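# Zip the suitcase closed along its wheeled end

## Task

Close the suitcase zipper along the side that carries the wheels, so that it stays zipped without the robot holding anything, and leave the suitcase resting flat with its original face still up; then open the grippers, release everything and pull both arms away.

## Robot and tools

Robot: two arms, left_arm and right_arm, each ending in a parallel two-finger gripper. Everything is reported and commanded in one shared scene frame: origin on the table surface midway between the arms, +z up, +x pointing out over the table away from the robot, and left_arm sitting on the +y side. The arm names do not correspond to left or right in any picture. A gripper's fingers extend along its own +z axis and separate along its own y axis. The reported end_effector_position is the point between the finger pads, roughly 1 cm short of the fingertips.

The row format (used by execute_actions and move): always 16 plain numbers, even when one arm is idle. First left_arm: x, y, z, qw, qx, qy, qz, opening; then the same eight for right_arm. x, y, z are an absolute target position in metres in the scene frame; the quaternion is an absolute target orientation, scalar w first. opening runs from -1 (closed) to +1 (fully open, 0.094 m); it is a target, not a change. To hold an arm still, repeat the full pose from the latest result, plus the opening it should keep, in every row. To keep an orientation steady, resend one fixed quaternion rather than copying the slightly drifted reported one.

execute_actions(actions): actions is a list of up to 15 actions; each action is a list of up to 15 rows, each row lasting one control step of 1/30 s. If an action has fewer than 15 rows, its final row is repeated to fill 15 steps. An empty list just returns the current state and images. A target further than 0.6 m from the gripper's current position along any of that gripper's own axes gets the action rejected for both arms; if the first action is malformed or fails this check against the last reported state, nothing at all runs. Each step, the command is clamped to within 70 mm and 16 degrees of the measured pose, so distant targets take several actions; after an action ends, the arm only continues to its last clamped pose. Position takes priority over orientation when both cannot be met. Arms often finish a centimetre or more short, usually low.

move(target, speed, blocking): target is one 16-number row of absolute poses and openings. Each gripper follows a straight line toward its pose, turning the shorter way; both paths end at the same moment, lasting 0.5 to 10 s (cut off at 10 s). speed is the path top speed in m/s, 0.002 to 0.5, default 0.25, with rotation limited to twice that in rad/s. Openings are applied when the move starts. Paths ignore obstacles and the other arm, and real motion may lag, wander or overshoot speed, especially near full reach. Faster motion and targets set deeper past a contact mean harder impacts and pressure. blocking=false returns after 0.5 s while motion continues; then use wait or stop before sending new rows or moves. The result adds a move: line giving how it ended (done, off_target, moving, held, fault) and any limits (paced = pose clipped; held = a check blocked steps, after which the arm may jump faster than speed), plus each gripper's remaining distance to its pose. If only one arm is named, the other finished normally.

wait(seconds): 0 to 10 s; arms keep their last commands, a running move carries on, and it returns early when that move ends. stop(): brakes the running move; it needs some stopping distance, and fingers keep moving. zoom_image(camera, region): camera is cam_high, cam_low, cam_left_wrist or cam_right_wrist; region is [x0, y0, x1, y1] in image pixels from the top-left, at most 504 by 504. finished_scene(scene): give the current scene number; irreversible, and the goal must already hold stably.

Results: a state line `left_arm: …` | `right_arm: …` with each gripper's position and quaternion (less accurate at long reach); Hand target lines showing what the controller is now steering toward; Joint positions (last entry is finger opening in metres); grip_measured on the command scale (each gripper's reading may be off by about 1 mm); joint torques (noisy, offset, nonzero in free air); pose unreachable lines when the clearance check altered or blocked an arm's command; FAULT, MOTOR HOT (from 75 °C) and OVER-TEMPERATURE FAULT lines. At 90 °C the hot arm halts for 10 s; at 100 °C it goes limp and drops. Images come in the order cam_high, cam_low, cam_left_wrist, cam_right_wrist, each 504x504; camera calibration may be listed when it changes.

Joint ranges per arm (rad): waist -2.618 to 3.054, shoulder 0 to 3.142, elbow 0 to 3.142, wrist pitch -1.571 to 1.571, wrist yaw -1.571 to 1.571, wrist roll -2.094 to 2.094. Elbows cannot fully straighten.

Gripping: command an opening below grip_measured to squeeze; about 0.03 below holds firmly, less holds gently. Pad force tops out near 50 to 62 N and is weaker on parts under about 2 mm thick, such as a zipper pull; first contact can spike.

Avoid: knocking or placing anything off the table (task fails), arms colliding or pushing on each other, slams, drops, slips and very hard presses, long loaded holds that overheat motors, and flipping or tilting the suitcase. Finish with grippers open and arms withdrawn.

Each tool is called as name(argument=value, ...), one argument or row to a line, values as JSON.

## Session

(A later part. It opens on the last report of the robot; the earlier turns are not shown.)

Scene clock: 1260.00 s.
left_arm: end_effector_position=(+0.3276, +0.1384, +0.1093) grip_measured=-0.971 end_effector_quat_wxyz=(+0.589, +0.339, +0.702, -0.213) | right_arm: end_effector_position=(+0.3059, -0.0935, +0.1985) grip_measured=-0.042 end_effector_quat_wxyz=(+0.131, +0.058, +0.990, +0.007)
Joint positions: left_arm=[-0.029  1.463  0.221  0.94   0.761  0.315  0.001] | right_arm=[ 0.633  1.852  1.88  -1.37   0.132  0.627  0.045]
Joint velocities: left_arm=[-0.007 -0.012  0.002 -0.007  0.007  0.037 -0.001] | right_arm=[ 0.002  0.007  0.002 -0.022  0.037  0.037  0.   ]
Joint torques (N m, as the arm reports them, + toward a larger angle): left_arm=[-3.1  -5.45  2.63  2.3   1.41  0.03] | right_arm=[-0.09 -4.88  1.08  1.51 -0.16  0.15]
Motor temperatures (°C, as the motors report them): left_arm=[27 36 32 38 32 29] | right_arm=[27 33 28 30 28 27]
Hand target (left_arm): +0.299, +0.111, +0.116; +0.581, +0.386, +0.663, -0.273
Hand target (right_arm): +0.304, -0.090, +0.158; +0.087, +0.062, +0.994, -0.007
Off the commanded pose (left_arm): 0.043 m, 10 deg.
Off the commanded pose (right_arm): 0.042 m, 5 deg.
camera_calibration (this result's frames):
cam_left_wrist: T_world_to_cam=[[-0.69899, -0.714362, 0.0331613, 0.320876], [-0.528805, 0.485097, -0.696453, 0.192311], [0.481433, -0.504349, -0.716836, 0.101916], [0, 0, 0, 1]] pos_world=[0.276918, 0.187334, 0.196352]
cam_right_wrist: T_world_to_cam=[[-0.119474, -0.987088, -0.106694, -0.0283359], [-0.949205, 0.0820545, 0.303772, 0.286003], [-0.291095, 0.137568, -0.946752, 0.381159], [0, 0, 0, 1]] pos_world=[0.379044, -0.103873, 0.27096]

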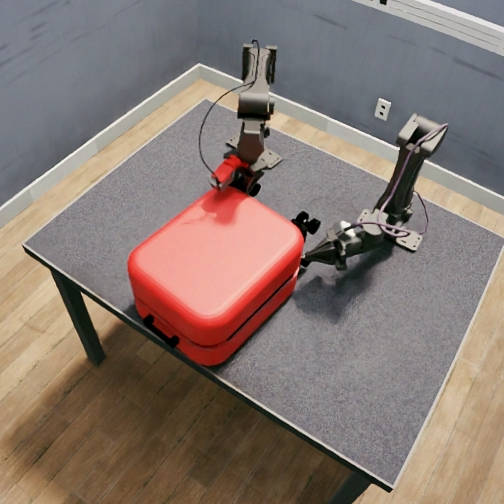

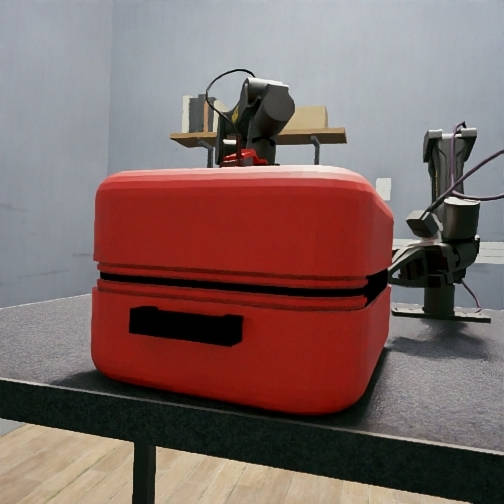

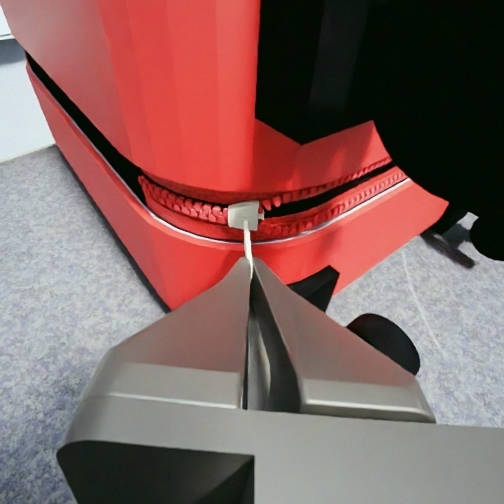

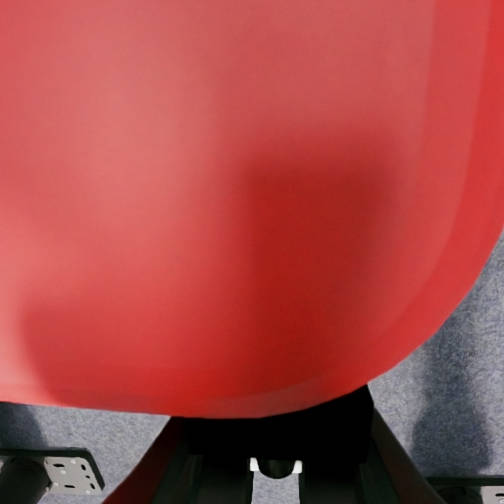

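execute_actions(
  actions=[
    [[0.2965,0.1077,0.1181,0.5831,0.3805,0.6640,-0.2711,-1,0.3060,-0.0885,0.1570,0.0870,0.0608,0.9943,-0.0053,-0.075],[0.2965,0.1077,0.1181,0.5831,0.3805,0.6640,-0.2711,-1,0.3060,-0.0885,0.1570,0.0870,0.0608,0.9943,-0.0053,-0.075],[0.2959,0.1064,0.1183,0.5848,0.3752,0.6663,-0.2680,-1,0.3060,-0.0885,0.1570,0.0870,0.0608,0.9943,-0.0053,-0.075],[0.2959,0.1064,0.1183,0.5848,0.3752,0.6663,-0.2680,-1,0.3060,-0.0885,0.1570,0.0870,0.0608,0.9943,-0.0053,-0.075],[0.2954,0.1051,0.1184,0.5866,0.3698,0.6686,-0.2649,-1,0.3060,-0.0885,0.1570,0.0870,0.0608,0.9943,-0.0053,-0.075],[0.2954,0.1051,0.1184,0.5866,0.3698,0.6686,-0.2649,-1,0.3060,-0.0885,0.1570,0.0870,0.0608,0.9943,-0.0053,-0.075],[0.2949,0.1038,0.1185,0.5883,0.3645,0.6710,-0.2619,-1,0.3060,-0.0885,0.1570,0.0870,0.0608,0.9943,-0.0053,-0.075],[0.2949,0.1038,0.1185,0.5883,0.3645,0.6710,-0.2619,-1,0.3060,-0.0885,0.1570,0.0870,0.0608,0.9943,-0.0053,-0.075],[0.2943,0.1024,0.1186,0.5901,0.3591,0.6733,-0.2588,-1,0.3060,-0.0885,0.1570,0.0870,0.0608,0.9943,-0.0053,-0.075],[0.2943,0.1024,0.1186,0.5901,0.3591,0.6733,-0.2588,-1,0.3060,-0.0885,0.1570,0.0870,0.0608,0.9943,-0.0053,-0.075],[0.2938,0.1011,0.1188,0.5918,0.3537,0.6756,-0.2557,-1,0.3060,-0.0885,0.1570,0.0870,0.0608,0.9943,-0.0053,-0.075],[0.2938,0.1011,0.1188,0.5918,0.3537,0.6756,-0.2557,-1,0.3060,-0.0885,0.1570,0.0870,0.0608,0.9943,-0.0053,-0.075],[0.2933,0.0998,0.1189,0.5936,0.3484,0.6779,-0.2526,-1,0.3060,-0.0885,0.1570,0.0870,0.0608,0.9943,-0.0053,-0.075],[0.2933,0.0998,0.1189,0.5936,0.3484,0.6779,-0.2526,-1,0.3060,-0.0885,0.1570,0.0870,0.0608,0.9943,-0.0053,-0.075],[0.2928,0.0985,0.1190,0.5953,0.3430,0.6802,-0.2495,-1,0.3060,-0.0885,0.1570,0.0870,0.0608,0.9943,-0.0053,-0.075]],
    [[0.2922,0.0972,0.1191,0.5971,0.3376,0.6825,-0.2464,-1,0.3060,-0.0885,0.1570,0.0870,0.0608,0.9943,-0.0053,-0.075],[0.2922,0.0972,0.1191,0.5971,0.3376,0.6825,-0.2464,-1,0.3060,-0.0885,0.1570,0.0870,0.0608,0.9943,-0.0053,-0.075],[0.2917,0.0959,0.1193,0.5988,0.3323,0.6848,-0.2433,-1,0.3060,-0.0885,0.1570,0.0870,0.0608,0.9943,-0.0053,-0.075],[0.2917,0.0959,0.1193,0.5988,0.3323,0.6848,-0.2433,-1,0.3060,-0.0885,0.1570,0.0870,0.0608,0.9943,-0.0053,-0.075],[0.2912,0.0946,0.1194,0.6006,0.3269,0.6871,-0.2402,-1,0.3060,-0.0885,0.1570,0.0870,0.0608,0.9943,-0.0053,-0.075],[0.2912,0.0946,0.1194,0.6006,0.3269,0.6871,-0.2402,-1,0.3060,-0.0885,0.1570,0.0870,0.0608,0.9943,-0.0053,-0.075],[0.2906,0.0933,0.1195,0.6023,0.3216,0.6895,-0.2372,-1,0.3060,-0.0885,0.1570,0.0870,0.0608,0.9943,-0.0053,-0.075],[0.2906,0.0933,0.1195,0.6023,0.3216,0.6895,-0.2372,-1,0.3060,-0.0885,0.1570,0.0870,0.0608,0.9943,-0.0053,-0.075],[0.2901,0.0919,0.1196,0.6041,0.3162,0.6918,-0.2341,-1,0.3060,-0.0885,0.1570,0.0870,0.0608,0.9943,-0.0053,-0.075],[0.2901,0.0919,0.1196,0.6041,0.3162,0.6918,-0.2341,-1,0.3060,-0.0885,0.1570,0.0870,0.0608,0.9943,-0.0053,-0.075],[0.2896,0.0906,0.1198,0.6058,0.3108,0.6941,-0.2310,-1,0.3060,-0.0885,0.1570,0.0870,0.0608,0.9943,-0.0053,-0.075],[0.2896,0.0906,0.1198,0.6058,0.3108,0.6941,-0.2310,-1,0.3060,-0.0885,0.1570,0.0870,0.0608,0.9943,-0.0053,-0.075],[0.2890,0.0893,0.1199,0.6076,0.3055,0.6964,-0.2279,-1,0.3060,-0.0885,0.1570,0.0870,0.0608,0.9943,-0.0053,-0.075],[0.2890,0.0893,0.1199,0.6076,0.3055,0.6964,-0.2279,-1,0.3060,-0.0885,0.1570,0.0870,0.0608,0.9943,-0.0053,-0.075],[0.2885,0.0880,0.1200,0.6093,0.3001,0.6987,-0.2248,-1,0.3060,-0.0885,0.1570,0.0870,0.0608,0.9943,-0.0053,-0.075]],
    [[0.2885,0.0880,0.1200,0.6093,0.3001,0.6987,-0.2248,-1,0.3060,-0.0885,0.1570,0.0870,0.0608,0.9943,-0.0053,-0.075]],
  ],
)

Scene clock: 1306.07 s.
left_arm: end_effector_position=(+0.3114, +0.1155, +0.1090) grip_measured=-0.971 end_effector_quat_wxyz=(+0.608, +0.254, +0.733, -0.170) | right_arm: end_effector_position=(+0.3059, -0.0936, +0.1985) grip_measured=-0.042 end_effector_quat_wxyz=(+0.131, +0.058, +0.990, +0.007)
Joint positions: left_arm=[-0.329  1.37   0.092  1.065  0.288  0.124  0.001] | right_arm=[ 0.633  1.852  1.88  -1.37   0.132  0.627  0.045]
Joint velocities: left_arm=[ 0.007  0.002 -0.002 -0.037 -0.037 -0.095 -0.   ] | right_arm=[-0.012 -0.002  0.002 -0.037 -0.022  0.007 -0.001]
Joint torques (N m, as the arm reports them, + toward a larger angle): left_arm=[-3.07 -4.58  3.14  2.69  1.11  0.04] | right_arm=[-0.1  -4.88  1.08  1.51 -0.16  0.16]
Motor temperatures (°C, as the motors report them): left_arm=[27 35 32 40 32 29] | right_arm=[27 33 28 30 28 27]
Hand target (left_arm): +0.289, +0.090, +0.119; +0.609, +0.300, +0.700, -0.223
Hand target (right_arm): +0.304, -0.090, +0.158; +0.087, +0.062, +0.994, -0.007
Off the commanded pose (left_arm): 0.037 m, 9 deg.
Off the commanded pose (right_arm): 0.042 m, 5 deg.
camera_calibration (this result's frames):
cam_left_wrist: T_world_to_cam=[[-0.542739, -0.836701, 0.0732483, 0.254319], [-0.622937, 0.342507, -0.703306, 0.24123], [0.563369, -0.42734, -0.707104, 0.0624599], [0, 0, 0, 1]] pos_world=[0.253112, 0.156858, 0.195196]
cam_right_wrist: T_world_to_cam=[[-0.11951, -0.987108, -0.106466, -0.0284295], [-0.949104, 0.0821126, 0.30407, 0.285854], [-0.291407, 0.137387, -0.946682, 0.381186], [0, 0, 0, 1]] pos_world=[0.378988, -0.103905, 0.270916]

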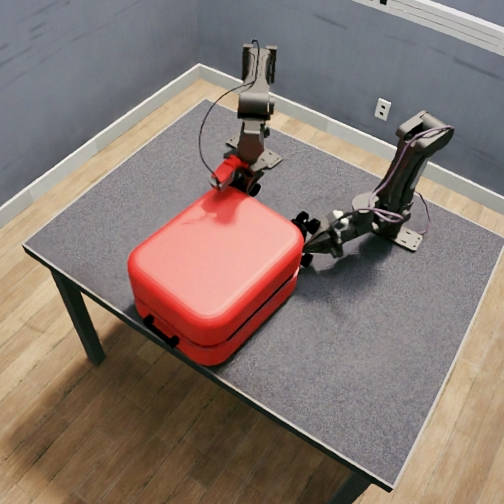

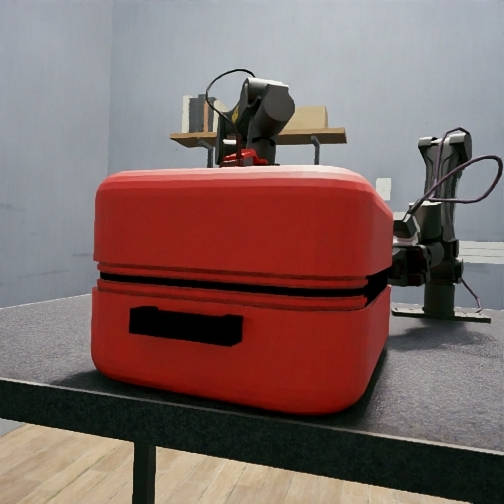

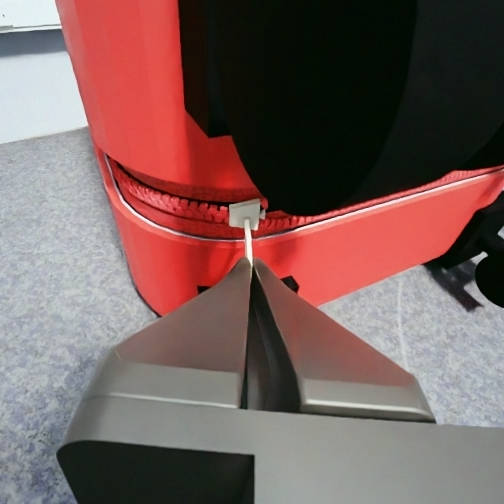

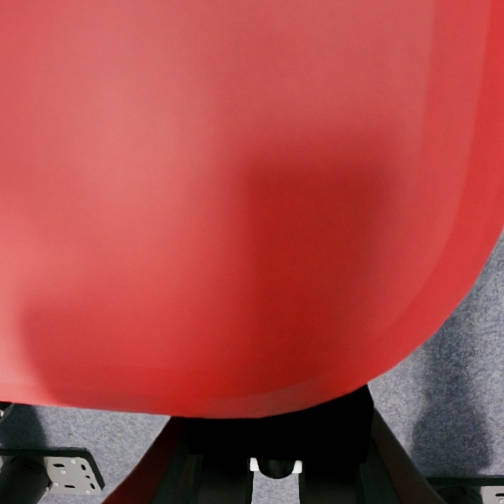

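zoom_image(
  camera="cam_high",
  region=[260, 170, 420, 300],
)

Region (260, 170, 420, 300) of cam_high's 504x504 image, scaled by 3.150, with more detail than that image has; it fills the top 410 rows of this view, and the rest is white.

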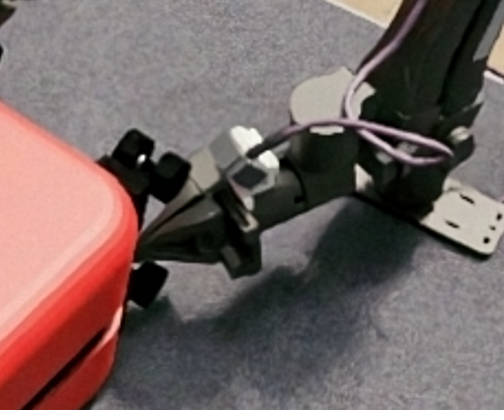

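execute_actions(
  actions=[
    [[0.2891,0.0860,0.1203,0.6110,0.2941,0.7007,-0.2209,-1,0.3060,-0.0885,0.1570,0.0870,0.0608,0.9943,-0.0053,-0.075],[0.2891,0.0860,0.1203,0.6110,0.2941,0.7007,-0.2209,-1,0.3060,-0.0885,0.1570,0.0870,0.0608,0.9943,-0.0053,-0.075],[0.2897,0.0839,0.1206,0.6126,0.2882,0.7026,-0.2169,-1,0.3060,-0.0885,0.1570,0.0870,0.0608,0.9943,-0.0053,-0.075],[0.2897,0.0839,0.1206,0.6126,0.2882,0.7026,-0.2169,-1,0.3060,-0.0885,0.1570,0.0870,0.0608,0.9943,-0.0053,-0.075],[0.2903,0.0819,0.1209,0.6143,0.2822,0.7046,-0.2130,-1,0.3060,-0.0885,0.1570,0.0870,0.0608,0.9943,-0.0053,-0.075],[0.2903,0.0819,0.1209,0.6143,0.2822,0.7046,-0.2130,-1,0.3060,-0.0885,0.1570,0.0870,0.0608,0.9943,-0.0053,-0.075],[0.2909,0.0798,0.1212,0.6159,0.2762,0.7066,-0.2090,-1,0.3060,-0.0885,0.1570,0.0870,0.0608,0.9943,-0.0053,-0.075],[0.2909,0.0798,0.1212,0.6159,0.2762,0.7066,-0.2090,-1,0.3060,-0.0885,0.1570,0.0870,0.0608,0.9943,-0.0053,-0.075],[0.2915,0.0778,0.1215,0.6176,0.2703,0.7086,-0.2051,-1,0.3060,-0.0885,0.1570,0.0870,0.0608,0.9943,-0.0053,-0.075],[0.2915,0.0778,0.1215,0.6176,0.2703,0.7086,-0.2051,-1,0.3060,-0.0885,0.1570,0.0870,0.0608,0.9943,-0.0053,-0.075],[0.2921,0.0757,0.1218,0.6193,0.2643,0.7105,-0.2012,-1,0.3060,-0.0885,0.1570,0.0870,0.0608,0.9943,-0.0053,-0.075],[0.2921,0.0757,0.1218,0.6193,0.2643,0.7105,-0.2012,-1,0.3060,-0.0885,0.1570,0.0870,0.0608,0.9943,-0.0053,-0.075],[0.2927,0.0737,0.1221,0.6209,0.2583,0.7125,-0.1972,-1,0.3060,-0.0885,0.1570,0.0870,0.0608,0.9943,-0.0053,-0.075],[0.2927,0.0737,0.1221,0.6209,0.2583,0.7125,-0.1972,-1,0.3060,-0.0885,0.1570,0.0870,0.0608,0.9943,-0.0053,-0.075],[0.2933,0.0716,0.1224,0.6226,0.2523,0.7145,-0.1933,-1,0.3060,-0.0885,0.1570,0.0870,0.0608,0.9943,-0.0053,-0.075]],
    [[0.2933,0.0716,0.1224,0.6226,0.2523,0.7145,-0.1933,-1,0.3060,-0.0885,0.1570,0.0870,0.0608,0.9943,-0.0053,-0.075],[0.2939,0.0696,0.1227,0.6242,0.2464,0.7164,-0.1893,-1,0.3060,-0.0885,0.1570,0.0870,0.0608,0.9943,-0.0053,-0.075],[0.2939,0.0696,0.1227,0.6242,0.2464,0.7164,-0.1893,-1,0.3060,-0.0885,0.1570,0.0870,0.0608,0.9943,-0.0053,-0.075],[0.2945,0.0675,0.1230,0.6259,0.2404,0.7184,-0.1854,-1,0.3060,-0.0885,0.1570,0.0870,0.0608,0.9943,-0.0053,-0.075]],
  ],
)

Scene clock: 1351.97 s.
left_arm: end_effector_position=(+0.3073, +0.1001, +0.1095) grip_measured=-0.971 end_effector_quat_wxyz=(+0.619, +0.198, +0.750, -0.125) | right_arm: end_effector_position=(+0.3059, -0.0935, +0.1985) grip_measured=-0.042 end_effector_quat_wxyz=(+0.131, +0.058, +0.990, +0.007)
Joint positions: left_arm=[-0.581  1.37   0.092  1.073 -0.105  0.038  0.001] | right_arm=[ 0.633  1.852  1.88  -1.37   0.132  0.627  0.045]
Joint velocities: left_arm=[-0.007 -0.002 -0.017 -0.022 -0.022  0.022 -0.   ] | right_arm=[-0.007 -0.012 -0.007  0.022  0.066  0.037 -0.   ]
Joint torques (N m, as the arm reports them, + toward a larger angle): left_arm=[-3.21 -2.69  5.77  2.86  1.04 -0.04] | right_arm=[-0.1  -4.87  1.07  1.52 -0.16  0.16]
Motor temperatures (°C, as the motors report them): left_arm=[27 34 32 43 31 28] | right_arm=[27 33 28 31 28 27]
Hand target (left_arm): +0.293, +0.070, +0.123; +0.625, +0.240, +0.720, -0.184
Hand target (right_arm): +0.304, -0.090, +0.158; +0.087, +0.062, +0.994, -0.007
Off the commanded pose (left_arm): 0.038 m, 9 deg.
Off the commanded pose (right_arm): 0.042 m, 5 deg.
camera_calibration (this result's frames):
cam_left_wrist: T_world_to_cam=[[-0.412442, -0.907849, 0.0755125, 0.206074], [-0.667647, 0.244837, -0.703066, 0.267763], [0.61979, -0.34039, -0.707104, 0.0325473], [0, 0, 0, 1]] pos_world=[0.243593, 0.132605, 0.195708]
cam_right_wrist: T_world_to_cam=[[-0.119474, -0.987088, -0.106694, -0.0283359], [-0.949205, 0.0820545, 0.303772, 0.286003], [-0.291095, 0.137568, -0.946752, 0.381159], [0, 0, 0, 1]] pos_world=[0.379044, -0.103873, 0.27096]

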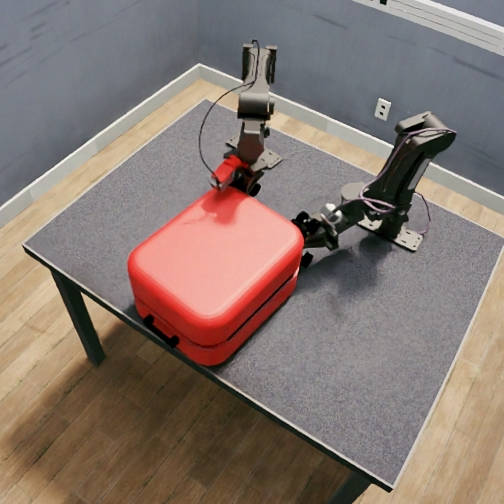

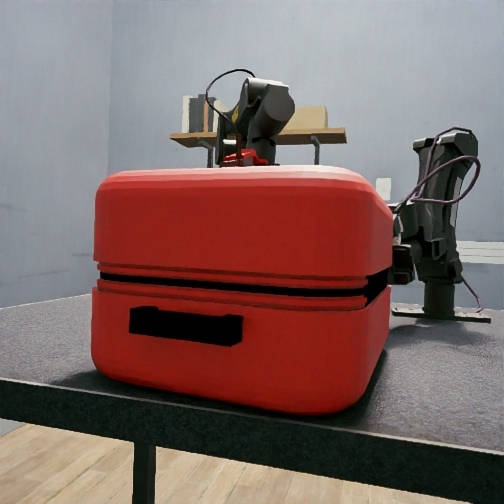

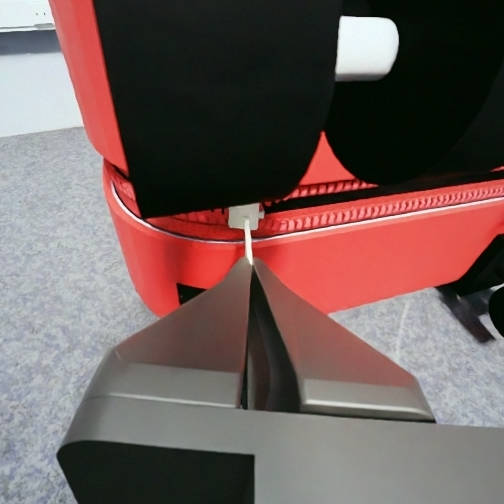

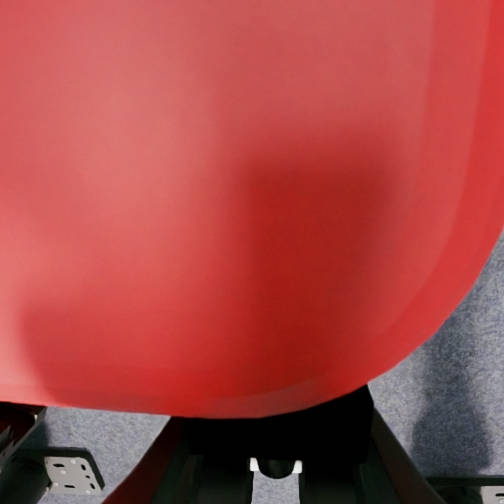

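execute_actions(
  actions=[
    [[0.2950,0.0650,0.1234,0.6268,0.2352,0.7198,-0.1816,-1,0.3060,-0.0885,0.1570,0.0870,0.0608,0.9943,-0.0053,-0.075],[0.2950,0.0650,0.1234,0.6268,0.2352,0.7198,-0.1816,-1,0.3060,-0.0885,0.1570,0.0870,0.0608,0.9943,-0.0053,-0.075],[0.2956,0.0626,0.1239,0.6278,0.2300,0.7212,-0.1778,-1,0.3060,-0.0885,0.1570,0.0870,0.0608,0.9943,-0.0053,-0.075],[0.2956,0.0626,0.1239,0.6278,0.2300,0.7212,-0.1778,-1,0.3060,-0.0885,0.1570,0.0870,0.0608,0.9943,-0.0053,-0.075],[0.2961,0.0601,0.1243,0.6287,0.2249,0.7226,-0.1740,-1,0.3060,-0.0885,0.1570,0.0870,0.0608,0.9943,-0.0053,-0.075],[0.2961,0.0601,0.1243,0.6287,0.2249,0.7226,-0.1740,-1,0.3060,-0.0885,0.1570,0.0870,0.0608,0.9943,-0.0053,-0.075],[0.2966,0.0576,0.1248,0.6296,0.2197,0.7241,-0.1702,-1,0.3060,-0.0885,0.1570,0.0870,0.0608,0.9943,-0.0053,-0.075],[0.2966,0.0576,0.1248,0.6296,0.2197,0.7241,-0.1702,-1,0.3060,-0.0885,0.1570,0.0870,0.0608,0.9943,-0.0053,-0.075],[0.2972,0.0552,0.1252,0.6306,0.2145,0.7255,-0.1664,-1,0.3060,-0.0885,0.1570,0.0870,0.0608,0.9943,-0.0053,-0.075],[0.2972,0.0552,0.1252,0.6306,0.2145,0.7255,-0.1664,-1,0.3060,-0.0885,0.1570,0.0870,0.0608,0.9943,-0.0053,-0.075],[0.2977,0.0527,0.1256,0.6315,0.2093,0.7269,-0.1626,-1,0.3060,-0.0885,0.1570,0.0870,0.0608,0.9943,-0.0053,-0.075],[0.2977,0.0527,0.1256,0.6315,0.2093,0.7269,-0.1626,-1,0.3060,-0.0885,0.1570,0.0870,0.0608,0.9943,-0.0053,-0.075],[0.2982,0.0502,0.1261,0.6324,0.2041,0.7283,-0.1588,-1,0.3060,-0.0885,0.1570,0.0870,0.0608,0.9943,-0.0053,-0.075],[0.2982,0.0502,0.1261,0.6324,0.2041,0.7283,-0.1588,-1,0.3060,-0.0885,0.1570,0.0870,0.0608,0.9943,-0.0053,-0.075],[0.2988,0.0478,0.1265,0.6334,0.1990,0.7297,-0.1550,-1,0.3060,-0.0885,0.1570,0.0870,0.0608,0.9943,-0.0053,-0.075]],
    [[0.2993,0.0453,0.1269,0.6343,0.1938,0.7311,-0.1512,-1,0.3060,-0.0885,0.1570,0.0870,0.0608,0.9943,-0.0053,-0.075],[0.2993,0.0453,0.1269,0.6343,0.1938,0.7311,-0.1512,-1,0.3060,-0.0885,0.1570,0.0870,0.0608,0.9943,-0.0053,-0.075],[0.2998,0.0428,0.1274,0.6352,0.1886,0.7325,-0.1474,-1,0.3060,-0.0885,0.1570,0.0870,0.0608,0.9943,-0.0053,-0.075],[0.2998,0.0428,0.1274,0.6352,0.1886,0.7325,-0.1474,-1,0.3060,-0.0885,0.1570,0.0870,0.0608,0.9943,-0.0053,-0.075],[0.3003,0.0404,0.1278,0.6361,0.1834,0.7339,-0.1436,-1,0.3060,-0.0885,0.1570,0.0870,0.0608,0.9943,-0.0053,-0.075],[0.3003,0.0404,0.1278,0.6361,0.1834,0.7339,-0.1436,-1,0.3060,-0.0885,0.1570,0.0870,0.0608,0.9943,-0.0053,-0.075],[0.3009,0.0379,0.1283,0.6371,0.1782,0.7354,-0.1398,-1,0.3060,-0.0885,0.1570,0.0870,0.0608,0.9943,-0.0053,-0.075],[0.3009,0.0379,0.1283,0.6371,0.1782,0.7354,-0.1398,-1,0.3060,-0.0885,0.1570,0.0870,0.0608,0.9943,-0.0053,-0.075],[0.3014,0.0354,0.1287,0.6380,0.1730,0.7368,-0.1360,-1,0.3060,-0.0885,0.1570,0.0870,0.0608,0.9943,-0.0053,-0.075],[0.3014,0.0354,0.1287,0.6380,0.1730,0.7368,-0.1360,-1,0.3060,-0.0885,0.1570,0.0870,0.0608,0.9943,-0.0053,-0.075],[0.3019,0.0329,0.1291,0.6389,0.1679,0.7382,-0.1322,-1,0.3060,-0.0885,0.1570,0.0870,0.0608,0.9943,-0.0053,-0.075],[0.3019,0.0329,0.1291,0.6389,0.1679,0.7382,-0.1322,-1,0.3060,-0.0885,0.1570,0.0870,0.0608,0.9943,-0.0053,-0.075],[0.3025,0.0305,0.1296,0.6399,0.1627,0.7396,-0.1284,-1,0.3060,-0.0885,0.1570,0.0870,0.0608,0.9943,-0.0053,-0.075],[0.3025,0.0305,0.1296,0.6399,0.1627,0.7396,-0.1284,-1,0.3060,-0.0885,0.1570,0.0870,0.0608,0.9943,-0.0053,-0.075],[0.3030,0.0280,0.1300,0.6408,0.1575,0.7410,-0.1246,-1,0.3060,-0.0885,0.1570,0.0870,0.0608,0.9943,-0.0053,-0.075]],
    [[0.3030,0.0280,0.1300,0.6408,0.1575,0.7410,-0.1246,-1,0.3060,-0.0885,0.1570,0.0870,0.0608,0.9943,-0.0053,-0.075]],
  ],
)

Scene clock: 1390.17 s.
left_arm: end_effector_position=(+0.3047, +0.0760, +0.1089) grip_measured=-0.971 end_effector_quat_wxyz=(+0.627, +0.125, +0.768, -0.042) | right_arm: end_effector_position=(+0.3059, -0.0936, +0.1985) grip_measured=-0.042 end_effector_quat_wxyz=(+0.131, +0.058, +0.990, +0.007)
Joint positions: left_arm=[-0.9    1.483  0.208  1.009 -0.638 -0.065  0.001] | right_arm=[ 0.633  1.852  1.88  -1.37   0.132  0.627  0.045]
Joint velocities: left_arm=[-0.002  0.012 -0.017  0.066 -0.051 -0.007  0.001] | right_arm=[-0.002  0.022 -0.017  0.037 -0.022  0.022  0.   ]
Joint torques (N m, as the arm reports them, + toward a larger angle): left_arm=[-3.25 -3.57  9.53  2.73  1.05  0.  ] | right_arm=[-0.07 -4.86  1.05  1.52 -0.16  0.16]
Motor temperatures (°C, as the motors report them): left_arm=[27 33 33 45 31 28] | right_arm=[27 32 27 31 28 27]
Hand target (left_arm): +0.299, +0.033, +0.132; +0.641, +0.158, +0.741, -0.122
Hand target (right_arm): +0.304, -0.090, +0.158; +0.087, +0.062, +0.994, -0.007
Off the commanded pose (left_arm): 0.052 m, 11 deg.
Off the commanded pose (right_arm): 0.042 m, 5 deg.
camera_calibration (this result's frames):
cam_left_wrist: T_world_to_cam=[[-0.202099, -0.978504, 0.0410545, 0.128165], [-0.704863, 0.116222, -0.699758, 0.292256], [0.679945, -0.170358, -0.713199, -0.00510172], [0, 0, 0, 1]] pos_world=[0.235371, 0.0905743, 0.195608]
cam_right_wrist: T_world_to_cam=[[-0.11951, -0.987108, -0.106466, -0.0284295], [-0.949104, 0.0821126, 0.30407, 0.285854], [-0.291407, 0.137387, -0.946682, 0.381186], [0, 0, 0, 1]] pos_world=[0.378988, -0.103905, 0.270916]

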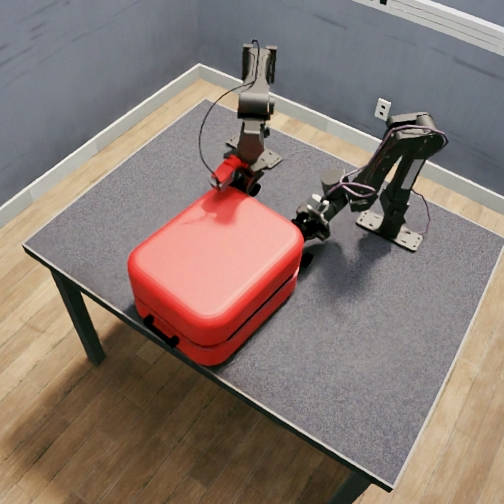

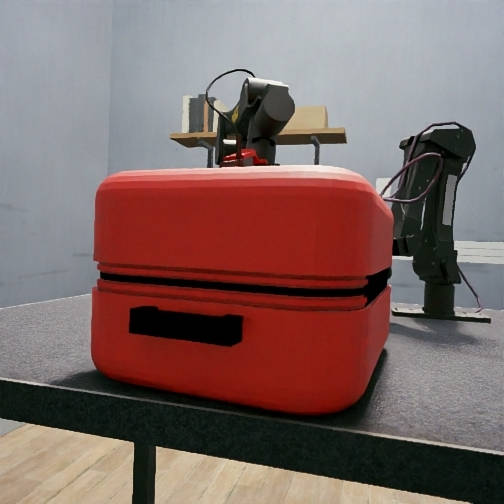

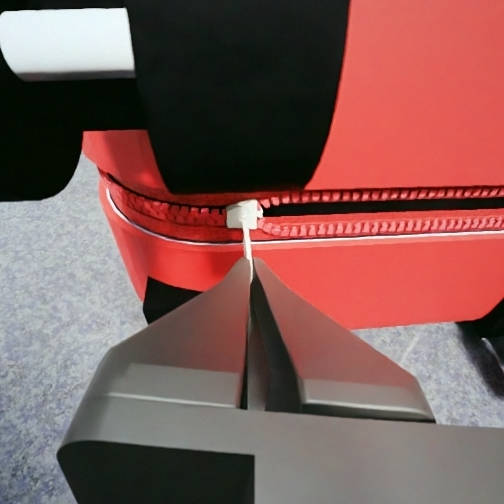

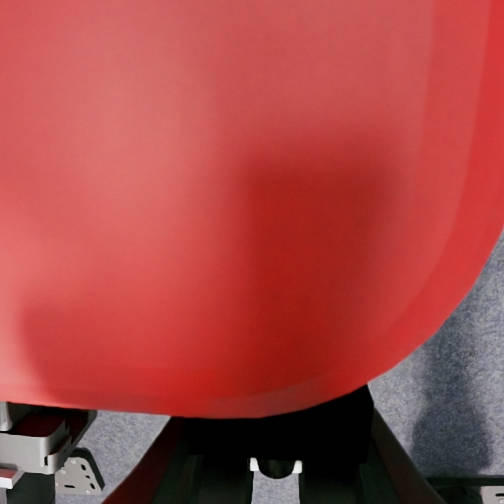

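execute_actions(
  actions=[
    [[0.3027,0.0260,0.1299,0.6410,0.1567,0.7410,-0.1244,-1,0.3060,-0.0885,0.1570,0.0870,0.0608,0.9943,-0.0053,-0.075],[0.3027,0.0260,0.1299,0.6410,0.1567,0.7410,-0.1244,-1,0.3060,-0.0885,0.1570,0.0870,0.0608,0.9943,-0.0053,-0.075],[0.3025,0.0241,0.1298,0.6412,0.1558,0.7411,-0.1242,-1,0.3060,-0.0885,0.1570,0.0870,0.0608,0.9943,-0.0053,-0.075],[0.3025,0.0241,0.1298,0.6412,0.1558,0.7411,-0.1242,-1,0.3060,-0.0885,0.1570,0.0870,0.0608,0.9943,-0.0053,-0.075],[0.3022,0.0221,0.1298,0.6413,0.1550,0.7411,-0.1240,-1,0.3060,-0.0885,0.1570,0.0870,0.0608,0.9943,-0.0053,-0.075],[0.3022,0.0221,0.1298,0.6413,0.1550,0.7411,-0.1240,-1,0.3060,-0.0885,0.1570,0.0870,0.0608,0.9943,-0.0053,-0.075],[0.3019,0.0202,0.1297,0.6415,0.1542,0.7412,-0.1238,-1,0.3060,-0.0885,0.1570,0.0870,0.0608,0.9943,-0.0053,-0.075],[0.3019,0.0202,0.1297,0.6415,0.1542,0.7412,-0.1238,-1,0.3060,-0.0885,0.1570,0.0870,0.0608,0.9943,-0.0053,-0.075],[0.3016,0.0182,0.1296,0.6417,0.1533,0.7412,-0.1235,-1,0.3060,-0.0885,0.1570,0.0870,0.0608,0.9943,-0.0053,-0.075],[0.3016,0.0182,0.1296,0.6417,0.1533,0.7412,-0.1235,-1,0.3060,-0.0885,0.1570,0.0870,0.0608,0.9943,-0.0053,-0.075],[0.3014,0.0163,0.1295,0.6419,0.1525,0.7413,-0.1233,-1,0.3060,-0.0885,0.1570,0.0870,0.0608,0.9943,-0.0053,-0.075],[0.3014,0.0163,0.1295,0.6419,0.1525,0.7413,-0.1233,-1,0.3060,-0.0885,0.1570,0.0870,0.0608,0.9943,-0.0053,-0.075],[0.3011,0.0143,0.1294,0.6421,0.1517,0.7413,-0.1231,-1,0.3060,-0.0885,0.1570,0.0870,0.0608,0.9943,-0.0053,-0.075],[0.3011,0.0143,0.1294,0.6421,0.1517,0.7413,-0.1231,-1,0.3060,-0.0885,0.1570,0.0870,0.0608,0.9943,-0.0053,-0.075],[0.3008,0.0123,0.1293,0.6422,0.1508,0.7414,-0.1229,-1,0.3060,-0.0885,0.1570,0.0870,0.0608,0.9943,-0.0053,-0.075]],
    [[0.3006,0.0104,0.1293,0.6424,0.1500,0.7414,-0.1227,-1,0.3060,-0.0885,0.1570,0.0870,0.0608,0.9943,-0.0053,-0.075],[0.3006,0.0104,0.1293,0.6424,0.1500,0.7414,-0.1227,-1,0.3060,-0.0885,0.1570,0.0870,0.0608,0.9943,-0.0053,-0.075],[0.3003,0.0084,0.1292,0.6426,0.1492,0.7415,-0.1225,-1,0.3060,-0.0885,0.1570,0.0870,0.0608,0.9943,-0.0053,-0.075],[0.3003,0.0084,0.1292,0.6426,0.1492,0.7415,-0.1225,-1,0.3060,-0.0885,0.1570,0.0870,0.0608,0.9943,-0.0053,-0.075],[0.3000,0.0065,0.1291,0.6428,0.1483,0.7415,-0.1223,-1,0.3060,-0.0885,0.1570,0.0870,0.0608,0.9943,-0.0053,-0.075],[0.3000,0.0065,0.1291,0.6428,0.1483,0.7415,-0.1223,-1,0.3060,-0.0885,0.1570,0.0870,0.0608,0.9943,-0.0053,-0.075],[0.2998,0.0045,0.1290,0.6430,0.1475,0.7416,-0.1221,-1,0.3060,-0.0885,0.1570,0.0870,0.0608,0.9943,-0.0053,-0.075],[0.2998,0.0045,0.1290,0.6430,0.1475,0.7416,-0.1221,-1,0.3060,-0.0885,0.1570,0.0870,0.0608,0.9943,-0.0053,-0.075],[0.2995,0.0025,0.1289,0.6431,0.1467,0.7416,-0.1218,-1,0.3060,-0.0885,0.1570,0.0870,0.0608,0.9943,-0.0053,-0.075],[0.2995,0.0025,0.1289,0.6431,0.1467,0.7416,-0.1218,-1,0.3060,-0.0885,0.1570,0.0870,0.0608,0.9943,-0.0053,-0.075],[0.2992,0.0006,0.1288,0.6433,0.1458,0.7416,-0.1216,-1,0.3060,-0.0885,0.1570,0.0870,0.0608,0.9943,-0.0053,-0.075],[0.2992,0.0006,0.1288,0.6433,0.1458,0.7416,-0.1216,-1,0.3060,-0.0885,0.1570,0.0870,0.0608,0.9943,-0.0053,-0.075],[0.2989,-0.0014,0.1288,0.6435,0.1450,0.7417,-0.1214,-1,0.3060,-0.0885,0.1570,0.0870,0.0608,0.9943,-0.0053,-0.075],[0.2989,-0.0014,0.1288,0.6435,0.1450,0.7417,-0.1214,-1,0.3060,-0.0885,0.1570,0.0870,0.0608,0.9943,-0.0053,-0.075],[0.2987,-0.0033,0.1287,0.6437,0.1442,0.7417,-0.1212,-1,0.3060,-0.0885,0.1570,0.0870,0.0608,0.9943,-0.0053,-0.075]],
    [[0.2984,-0.0053,0.1286,0.6438,0.1433,0.7418,-0.1210,-1,0.3060,-0.0885,0.1570,0.0870,0.0608,0.9943,-0.0053,-0.075],[0.2984,-0.0053,0.1286,0.6438,0.1433,0.7418,-0.1210,-1,0.3060,-0.0885,0.1570,0.0870,0.0608,0.9943,-0.0053,-0.075],[0.2981,-0.0072,0.1285,0.6440,0.1425,0.7418,-0.1208,-1,0.3060,-0.0885,0.1570,0.0870,0.0608,0.9943,-0.0053,-0.075],[0.2981,-0.0072,0.1285,0.6440,0.1425,0.7418,-0.1208,-1,0.3060,-0.0885,0.1570,0.0870,0.0608,0.9943,-0.0053,-0.075],[0.2979,-0.0092,0.1284,0.6442,0.1417,0.7419,-0.1206,-1,0.3060,-0.0885,0.1570,0.0870,0.0608,0.9943,-0.0053,-0.075],[0.2979,-0.0092,0.1284,0.6442,0.1417,0.7419,-0.1206,-1,0.3060,-0.0885,0.1570,0.0870,0.0608,0.9943,-0.0053,-0.075],[0.2976,-0.0112,0.1283,0.6444,0.1408,0.7419,-0.1203,-1,0.3060,-0.0885,0.1570,0.0870,0.0608,0.9943,-0.0053,-0.075],[0.2976,-0.0112,0.1283,0.6444,0.1408,0.7419,-0.1203,-1,0.3060,-0.0885,0.1570,0.0870,0.0608,0.9943,-0.0053,-0.075],[0.2973,-0.0131,0.1283,0.6446,0.1400,0.7420,-0.1201,-1,0.3060,-0.0885,0.1570,0.0870,0.0608,0.9943,-0.0053,-0.075],[0.2973,-0.0131,0.1283,0.6446,0.1400,0.7420,-0.1201,-1,0.3060,-0.0885,0.1570,0.0870,0.0608,0.9943,-0.0053,-0.075],[0.2970,-0.0151,0.1282,0.6447,0.1392,0.7420,-0.1199,-1,0.3060,-0.0885,0.1570,0.0870,0.0608,0.9943,-0.0053,-0.075],[0.2970,-0.0151,0.1282,0.6447,0.1392,0.7420,-0.1199,-1,0.3060,-0.0885,0.1570,0.0870,0.0608,0.9943,-0.0053,-0.075],[0.2968,-0.0170,0.1281,0.6449,0.1383,0.7421,-0.1197,-1,0.3060,-0.0885,0.1570,0.0870,0.0608,0.9943,-0.0053,-0.075],[0.2968,-0.0170,0.1281,0.6449,0.1383,0.7421,-0.1197,-1,0.3060,-0.0885,0.1570,0.0870,0.0608,0.9943,-0.0053,-0.075],[0.2965,-0.0190,0.1280,0.6451,0.1375,0.7421,-0.1195,-1,0.3060,-0.0885,0.1570,0.0870,0.0608,0.9943,-0.0053,-0.075]],
  ],
)

Scene clock: 1447.83 s.
left_arm: end_effector_position=(+0.3004, +0.0389, +0.1089) grip_measured=-0.970 end_effector_quat_wxyz=(+0.635, +0.107, +0.765, -0.023) | right_arm: end_effector_position=(+0.3059, -0.0936, +0.1985) grip_measured=-0.042 end_effector_quat_wxyz=(+0.131, +0.058, +0.990, +0.007)
Joint positions: left_arm=[-1.051  1.624  0.336  0.993 -0.838 -0.118  0.001] | right_arm=[ 0.633  1.852  1.88  -1.37   0.132  0.627  0.045]
Joint velocities: left_arm=[-0.12   0.139  0.129  0.007 -0.095  0.007  0.   ] | right_arm=[-0.012 -0.027 -0.002  0.007 -0.081 -0.007 -0.001]
Joint torques (N m, as the arm reports them, + toward a larger angle): left_arm=[-3.65 -4.74  9.43  2.72  1.15 -0.01] | right_arm=[-0.09 -4.87  1.05  1.51 -0.16  0.16]
Motor temperatures (°C, as the motors report them): left_arm=[27 33 36 46 30 28] | right_arm=[27 32 27 31 28 27]
Hand target (left_arm): +0.290, -0.013, +0.132; +0.644, +0.138, +0.743, -0.117
Hand target (right_arm): +0.304, -0.090, +0.158; +0.087, +0.062, +0.994, -0.007
Off the commanded pose (left_arm): 0.061 m, 12 deg.
Off the commanded pose (right_arm): 0.042 m, 5 deg.
camera_calibration (this result's frames):
cam_left_wrist: T_world_to_cam=[[-0.15268, -0.987731, 0.0328094, 0.0774012], [-0.697065, 0.0840971, -0.712059, 0.293777], [0.700564, -0.131587, -0.701352, -0.0175008], [0, 0, 0, 1]] pos_world=[0.228859, 0.0494428, 0.194373]
cam_right_wrist: T_world_to_cam=[[-0.11951, -0.987108, -0.106466, -0.0284295], [-0.949104, 0.0821126, 0.30407, 0.285854], [-0.291407, 0.137387, -0.946682, 0.381186], [0, 0, 0, 1]] pos_world=[0.378988, -0.103905, 0.270916]

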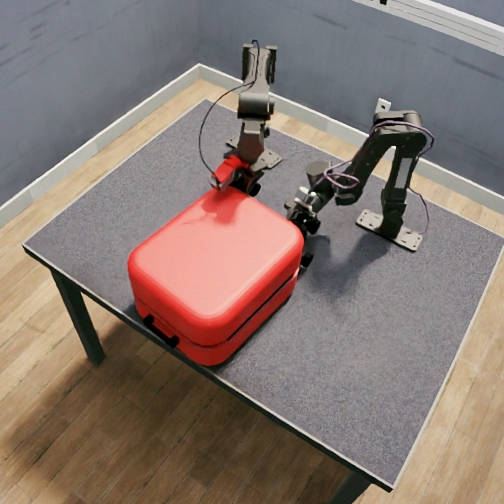

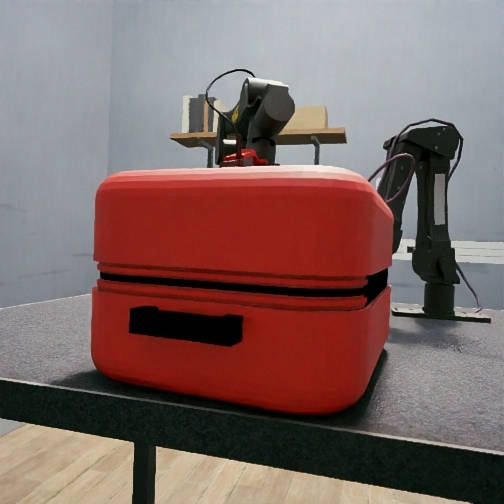

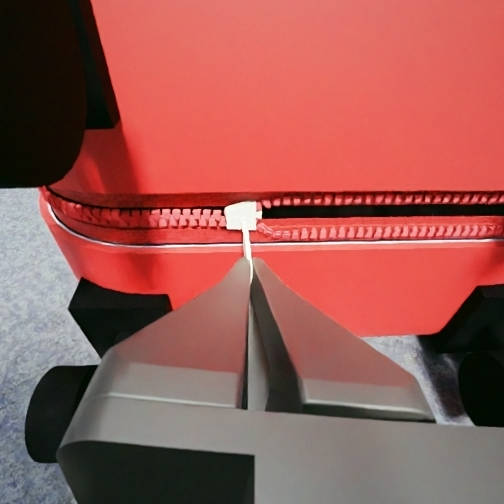

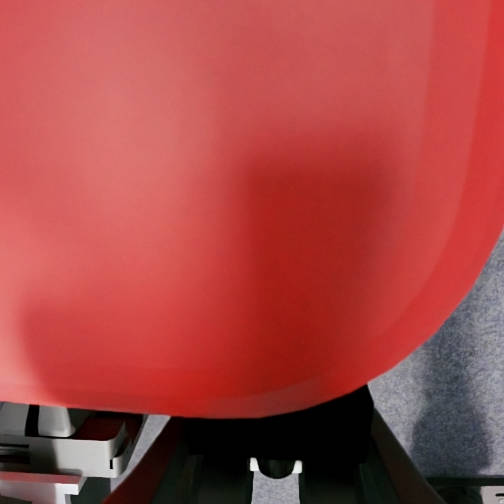

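execute_actions(
  actions=[
    [[0.2963,-0.0209,0.1280,0.6451,0.1375,0.7421,-0.1195,-1,0.3060,-0.0885,0.1570,0.0870,0.0608,0.9943,-0.0053,-0.075],[0.2963,-0.0209,0.1280,0.6451,0.1375,0.7421,-0.1195,-1,0.3060,-0.0885,0.1570,0.0870,0.0608,0.9943,-0.0053,-0.075],[0.2961,-0.0228,0.1280,0.6451,0.1375,0.7421,-0.1195,-1,0.3060,-0.0885,0.1570,0.0870,0.0608,0.9943,-0.0053,-0.075],[0.2961,-0.0228,0.1280,0.6451,0.1375,0.7421,-0.1195,-1,0.3060,-0.0885,0.1570,0.0870,0.0608,0.9943,-0.0053,-0.075],[0.2959,-0.0248,0.1280,0.6451,0.1375,0.7421,-0.1195,-1,0.3060,-0.0885,0.1570,0.0870,0.0608,0.9943,-0.0053,-0.075],[0.2959,-0.0248,0.1280,0.6451,0.1375,0.7421,-0.1195,-1,0.3060,-0.0885,0.1570,0.0870,0.0608,0.9943,-0.0053,-0.075],[0.2957,-0.0267,0.1280,0.6451,0.1375,0.7421,-0.1195,-1,0.3060,-0.0885,0.1570,0.0870,0.0608,0.9943,-0.0053,-0.075],[0.2957,-0.0267,0.1280,0.6451,0.1375,0.7421,-0.1195,-1,0.3060,-0.0885,0.1570,0.0870,0.0608,0.9943,-0.0053,-0.075],[0.2955,-0.0286,0.1280,0.6451,0.1375,0.7421,-0.1195,-1,0.3060,-0.0885,0.1570,0.0870,0.0608,0.9943,-0.0053,-0.075],[0.2955,-0.0286,0.1280,0.6451,0.1375,0.7421,-0.1195,-1,0.3060,-0.0885,0.1570,0.0870,0.0608,0.9943,-0.0053,-0.075],[0.2953,-0.0305,0.1280,0.6451,0.1375,0.7421,-0.1195,-1,0.3060,-0.0885,0.1570,0.0870,0.0608,0.9943,-0.0053,-0.075],[0.2953,-0.0305,0.1280,0.6451,0.1375,0.7421,-0.1195,-1,0.3060,-0.0885,0.1570,0.0870,0.0608,0.9943,-0.0053,-0.075],[0.2950,-0.0324,0.1280,0.6451,0.1375,0.7421,-0.1195,-1,0.3060,-0.0885,0.1570,0.0870,0.0608,0.9943,-0.0053,-0.075],[0.2950,-0.0324,0.1280,0.6451,0.1375,0.7421,-0.1195,-1,0.3060,-0.0885,0.1570,0.0870,0.0608,0.9943,-0.0053,-0.075],[0.2948,-0.0343,0.1280,0.6451,0.1375,0.7421,-0.1195,-1,0.3060,-0.0885,0.1570,0.0870,0.0608,0.9943,-0.0053,-0.075]],
    [[0.2946,-0.0363,0.1280,0.6451,0.1375,0.7421,-0.1195,-1,0.3060,-0.0885,0.1570,0.0870,0.0608,0.9943,-0.0053,-0.075],[0.2946,-0.0363,0.1280,0.6451,0.1375,0.7421,-0.1195,-1,0.3060,-0.0885,0.1570,0.0870,0.0608,0.9943,-0.0053,-0.075],[0.2944,-0.0382,0.1280,0.6451,0.1375,0.7421,-0.1195,-1,0.3060,-0.0885,0.1570,0.0870,0.0608,0.9943,-0.0053,-0.075],[0.2944,-0.0382,0.1280,0.6451,0.1375,0.7421,-0.1195,-1,0.3060,-0.0885,0.1570,0.0870,0.0608,0.9943,-0.0053,-0.075],[0.2942,-0.0401,0.1280,0.6451,0.1375,0.7421,-0.1195,-1,0.3060,-0.0885,0.1570,0.0870,0.0608,0.9943,-0.0053,-0.075],[0.2942,-0.0401,0.1280,0.6451,0.1375,0.7421,-0.1195,-1,0.3060,-0.0885,0.1570,0.0870,0.0608,0.9943,-0.0053,-0.075],[0.2940,-0.0420,0.1280,0.6451,0.1375,0.7421,-0.1195,-1,0.3060,-0.0885,0.1570,0.0870,0.0608,0.9943,-0.0053,-0.075],[0.2940,-0.0420,0.1280,0.6451,0.1375,0.7421,-0.1195,-1,0.3060,-0.0885,0.1570,0.0870,0.0608,0.9943,-0.0053,-0.075],[0.2938,-0.0439,0.1280,0.6451,0.1375,0.7421,-0.1195,-1,0.3060,-0.0885,0.1570,0.0870,0.0608,0.9943,-0.0053,-0.075],[0.2938,-0.0439,0.1280,0.6451,0.1375,0.7421,-0.1195,-1,0.3060,-0.0885,0.1570,0.0870,0.0608,0.9943,-0.0053,-0.075],[0.2936,-0.0458,0.1280,0.6451,0.1375,0.7421,-0.1195,-1,0.3060,-0.0885,0.1570,0.0870,0.0608,0.9943,-0.0053,-0.075],[0.2936,-0.0458,0.1280,0.6451,0.1375,0.7421,-0.1195,-1,0.3060,-0.0885,0.1570,0.0870,0.0608,0.9943,-0.0053,-0.075],[0.2934,-0.0478,0.1280,0.6451,0.1375,0.7421,-0.1195,-1,0.3060,-0.0885,0.1570,0.0870,0.0608,0.9943,-0.0053,-0.075],[0.2934,-0.0478,0.1280,0.6451,0.1375,0.7421,-0.1195,-1,0.3060,-0.0885,0.1570,0.0870,0.0608,0.9943,-0.0053,-0.075],[0.2932,-0.0497,0.1280,0.6451,0.1375,0.7421,-0.1195,-1,0.3060,-0.0885,0.1570,0.0870,0.0608,0.9943,-0.0053,-0.075]],
    [[0.2930,-0.0516,0.1280,0.6451,0.1375,0.7421,-0.1195,-1,0.3060,-0.0885,0.1570,0.0870,0.0608,0.9943,-0.0053,-0.075],[0.2930,-0.0516,0.1280,0.6451,0.1375,0.7421,-0.1195,-1,0.3060,-0.0885,0.1570,0.0870,0.0608,0.9943,-0.0053,-0.075],[0.2928,-0.0535,0.1280,0.6451,0.1375,0.7421,-0.1195,-1,0.3060,-0.0885,0.1570,0.0870,0.0608,0.9943,-0.0053,-0.075],[0.2928,-0.0535,0.1280,0.6451,0.1375,0.7421,-0.1195,-1,0.3060,-0.0885,0.1570,0.0870,0.0608,0.9943,-0.0053,-0.075],[0.2925,-0.0554,0.1280,0.6451,0.1375,0.7421,-0.1195,-1,0.3060,-0.0885,0.1570,0.0870,0.0608,0.9943,-0.0053,-0.075],[0.2925,-0.0554,0.1280,0.6451,0.1375,0.7421,-0.1195,-1,0.3060,-0.0885,0.1570,0.0870,0.0608,0.9943,-0.0053,-0.075],[0.2923,-0.0573,0.1280,0.6451,0.1375,0.7421,-0.1195,-1,0.3060,-0.0885,0.1570,0.0870,0.0608,0.9943,-0.0053,-0.075],[0.2923,-0.0573,0.1280,0.6451,0.1375,0.7421,-0.1195,-1,0.3060,-0.0885,0.1570,0.0870,0.0608,0.9943,-0.0053,-0.075],[0.2921,-0.0593,0.1280,0.6451,0.1375,0.7421,-0.1195,-1,0.3060,-0.0885,0.1570,0.0870,0.0608,0.9943,-0.0053,-0.075],[0.2921,-0.0593,0.1280,0.6451,0.1375,0.7421,-0.1195,-1,0.3060,-0.0885,0.1570,0.0870,0.0608,0.9943,-0.0053,-0.075],[0.2919,-0.0612,0.1280,0.6451,0.1375,0.7421,-0.1195,-1,0.3060,-0.0885,0.1570,0.0870,0.0608,0.9943,-0.0053,-0.075],[0.2919,-0.0612,0.1280,0.6451,0.1375,0.7421,-0.1195,-1,0.3060,-0.0885,0.1570,0.0870,0.0608,0.9943,-0.0053,-0.075],[0.2917,-0.0631,0.1280,0.6451,0.1375,0.7421,-0.1195,-1,0.3060,-0.0885,0.1570,0.0870,0.0608,0.9943,-0.0053,-0.075],[0.2917,-0.0631,0.1280,0.6451,0.1375,0.7421,-0.1195,-1,0.3060,-0.0885,0.1570,0.0870,0.0608,0.9943,-0.0053,-0.075],[0.2915,-0.0650,0.1280,0.6451,0.1375,0.7421,-0.1195,-1,0.3060,-0.0885,0.1570,0.0870,0.0608,0.9943,-0.0053,-0.075]],
  ],
)

Scene clock: 1488.03 s.
left_arm: end_effector_position=(+0.2967, +0.0009, +0.1088) grip_measured=-0.970 end_effector_quat_wxyz=(+0.639, +0.105, +0.762, -0.007) | right_arm: end_effector_position=(+0.3059, -0.0936, +0.1985) grip_measured=-0.042 end_effector_quat_wxyz=(+0.131, +0.058, +0.990, +0.007)
Joint positions: left_arm=[-1.15   1.737  0.479  0.931 -0.961 -0.144  0.001] | right_arm=[ 0.633  1.852  1.88  -1.37   0.132  0.627  0.045]
Joint velocities: left_arm=[-0.085  0.061  0.149 -0.066  0.022  0.037  0.   ] | right_arm=[ 0.022  0.022 -0.012  0.037  0.022 -0.022 -0.001]
Joint torques (N m, as the arm reports them, + toward a larger angle): left_arm=[-3.46 -6.   10.26  2.73  1.28 -0.01] | right_arm=[-0.08 -4.89  1.06  1.51 -0.16  0.16]
Motor temperatures (°C, as the motors report them): left_arm=[27 33 36 46 31 28] | right_arm=[27 32 27 31 28 27]
Hand target (left_arm): +0.283, -0.057, +0.134; +0.645, +0.138, +0.742, -0.116
Hand target (right_arm): +0.304, -0.090, +0.158; +0.087, +0.062, +0.994, -0.007
Off the commanded pose (left_arm): 0.069 m, 14 deg.
Off the commanded pose (right_arm): 0.042 m, 5 deg.
camera_calibration (this result's frames):
cam_left_wrist: T_world_to_cam=[[-0.130334, -0.991417, 0.0102453, 0.0351474], [-0.68941, 0.0831953, -0.719578, 0.292889], [0.71255, -0.100849, -0.694336, -0.0242489], [0, 0, 0, 1]] pos_world=[0.22378, 0.00803322, 0.19356]
cam_right_wrist: T_world_to_cam=[[-0.11951, -0.987108, -0.106466, -0.0284295], [-0.949104, 0.0821126, 0.30407, 0.285854], [-0.291407, 0.137387, -0.946682, 0.381186], [0, 0, 0, 1]] pos_world=[0.378988, -0.103905, 0.270916]

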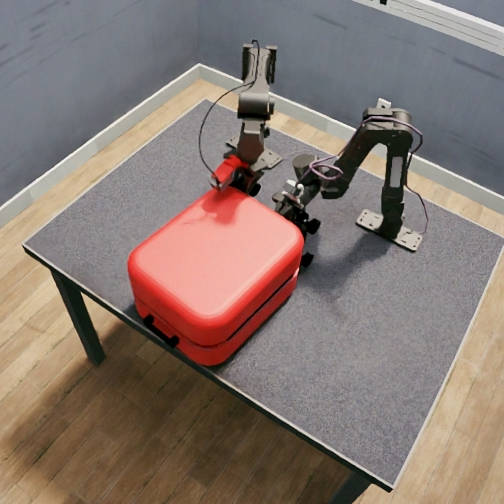

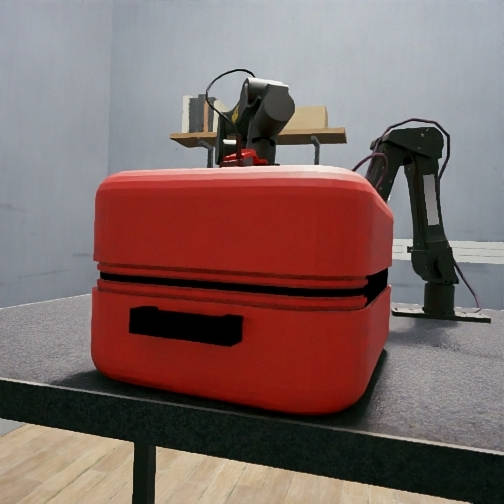

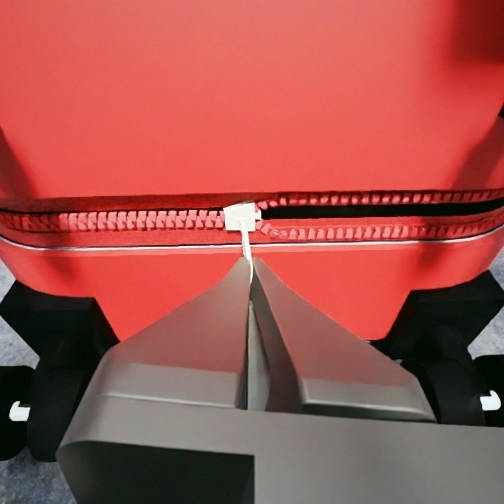

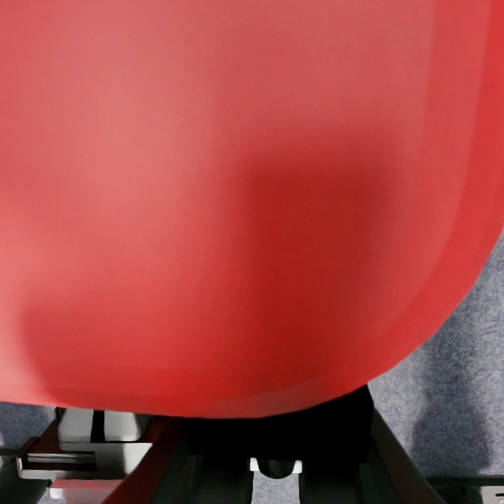

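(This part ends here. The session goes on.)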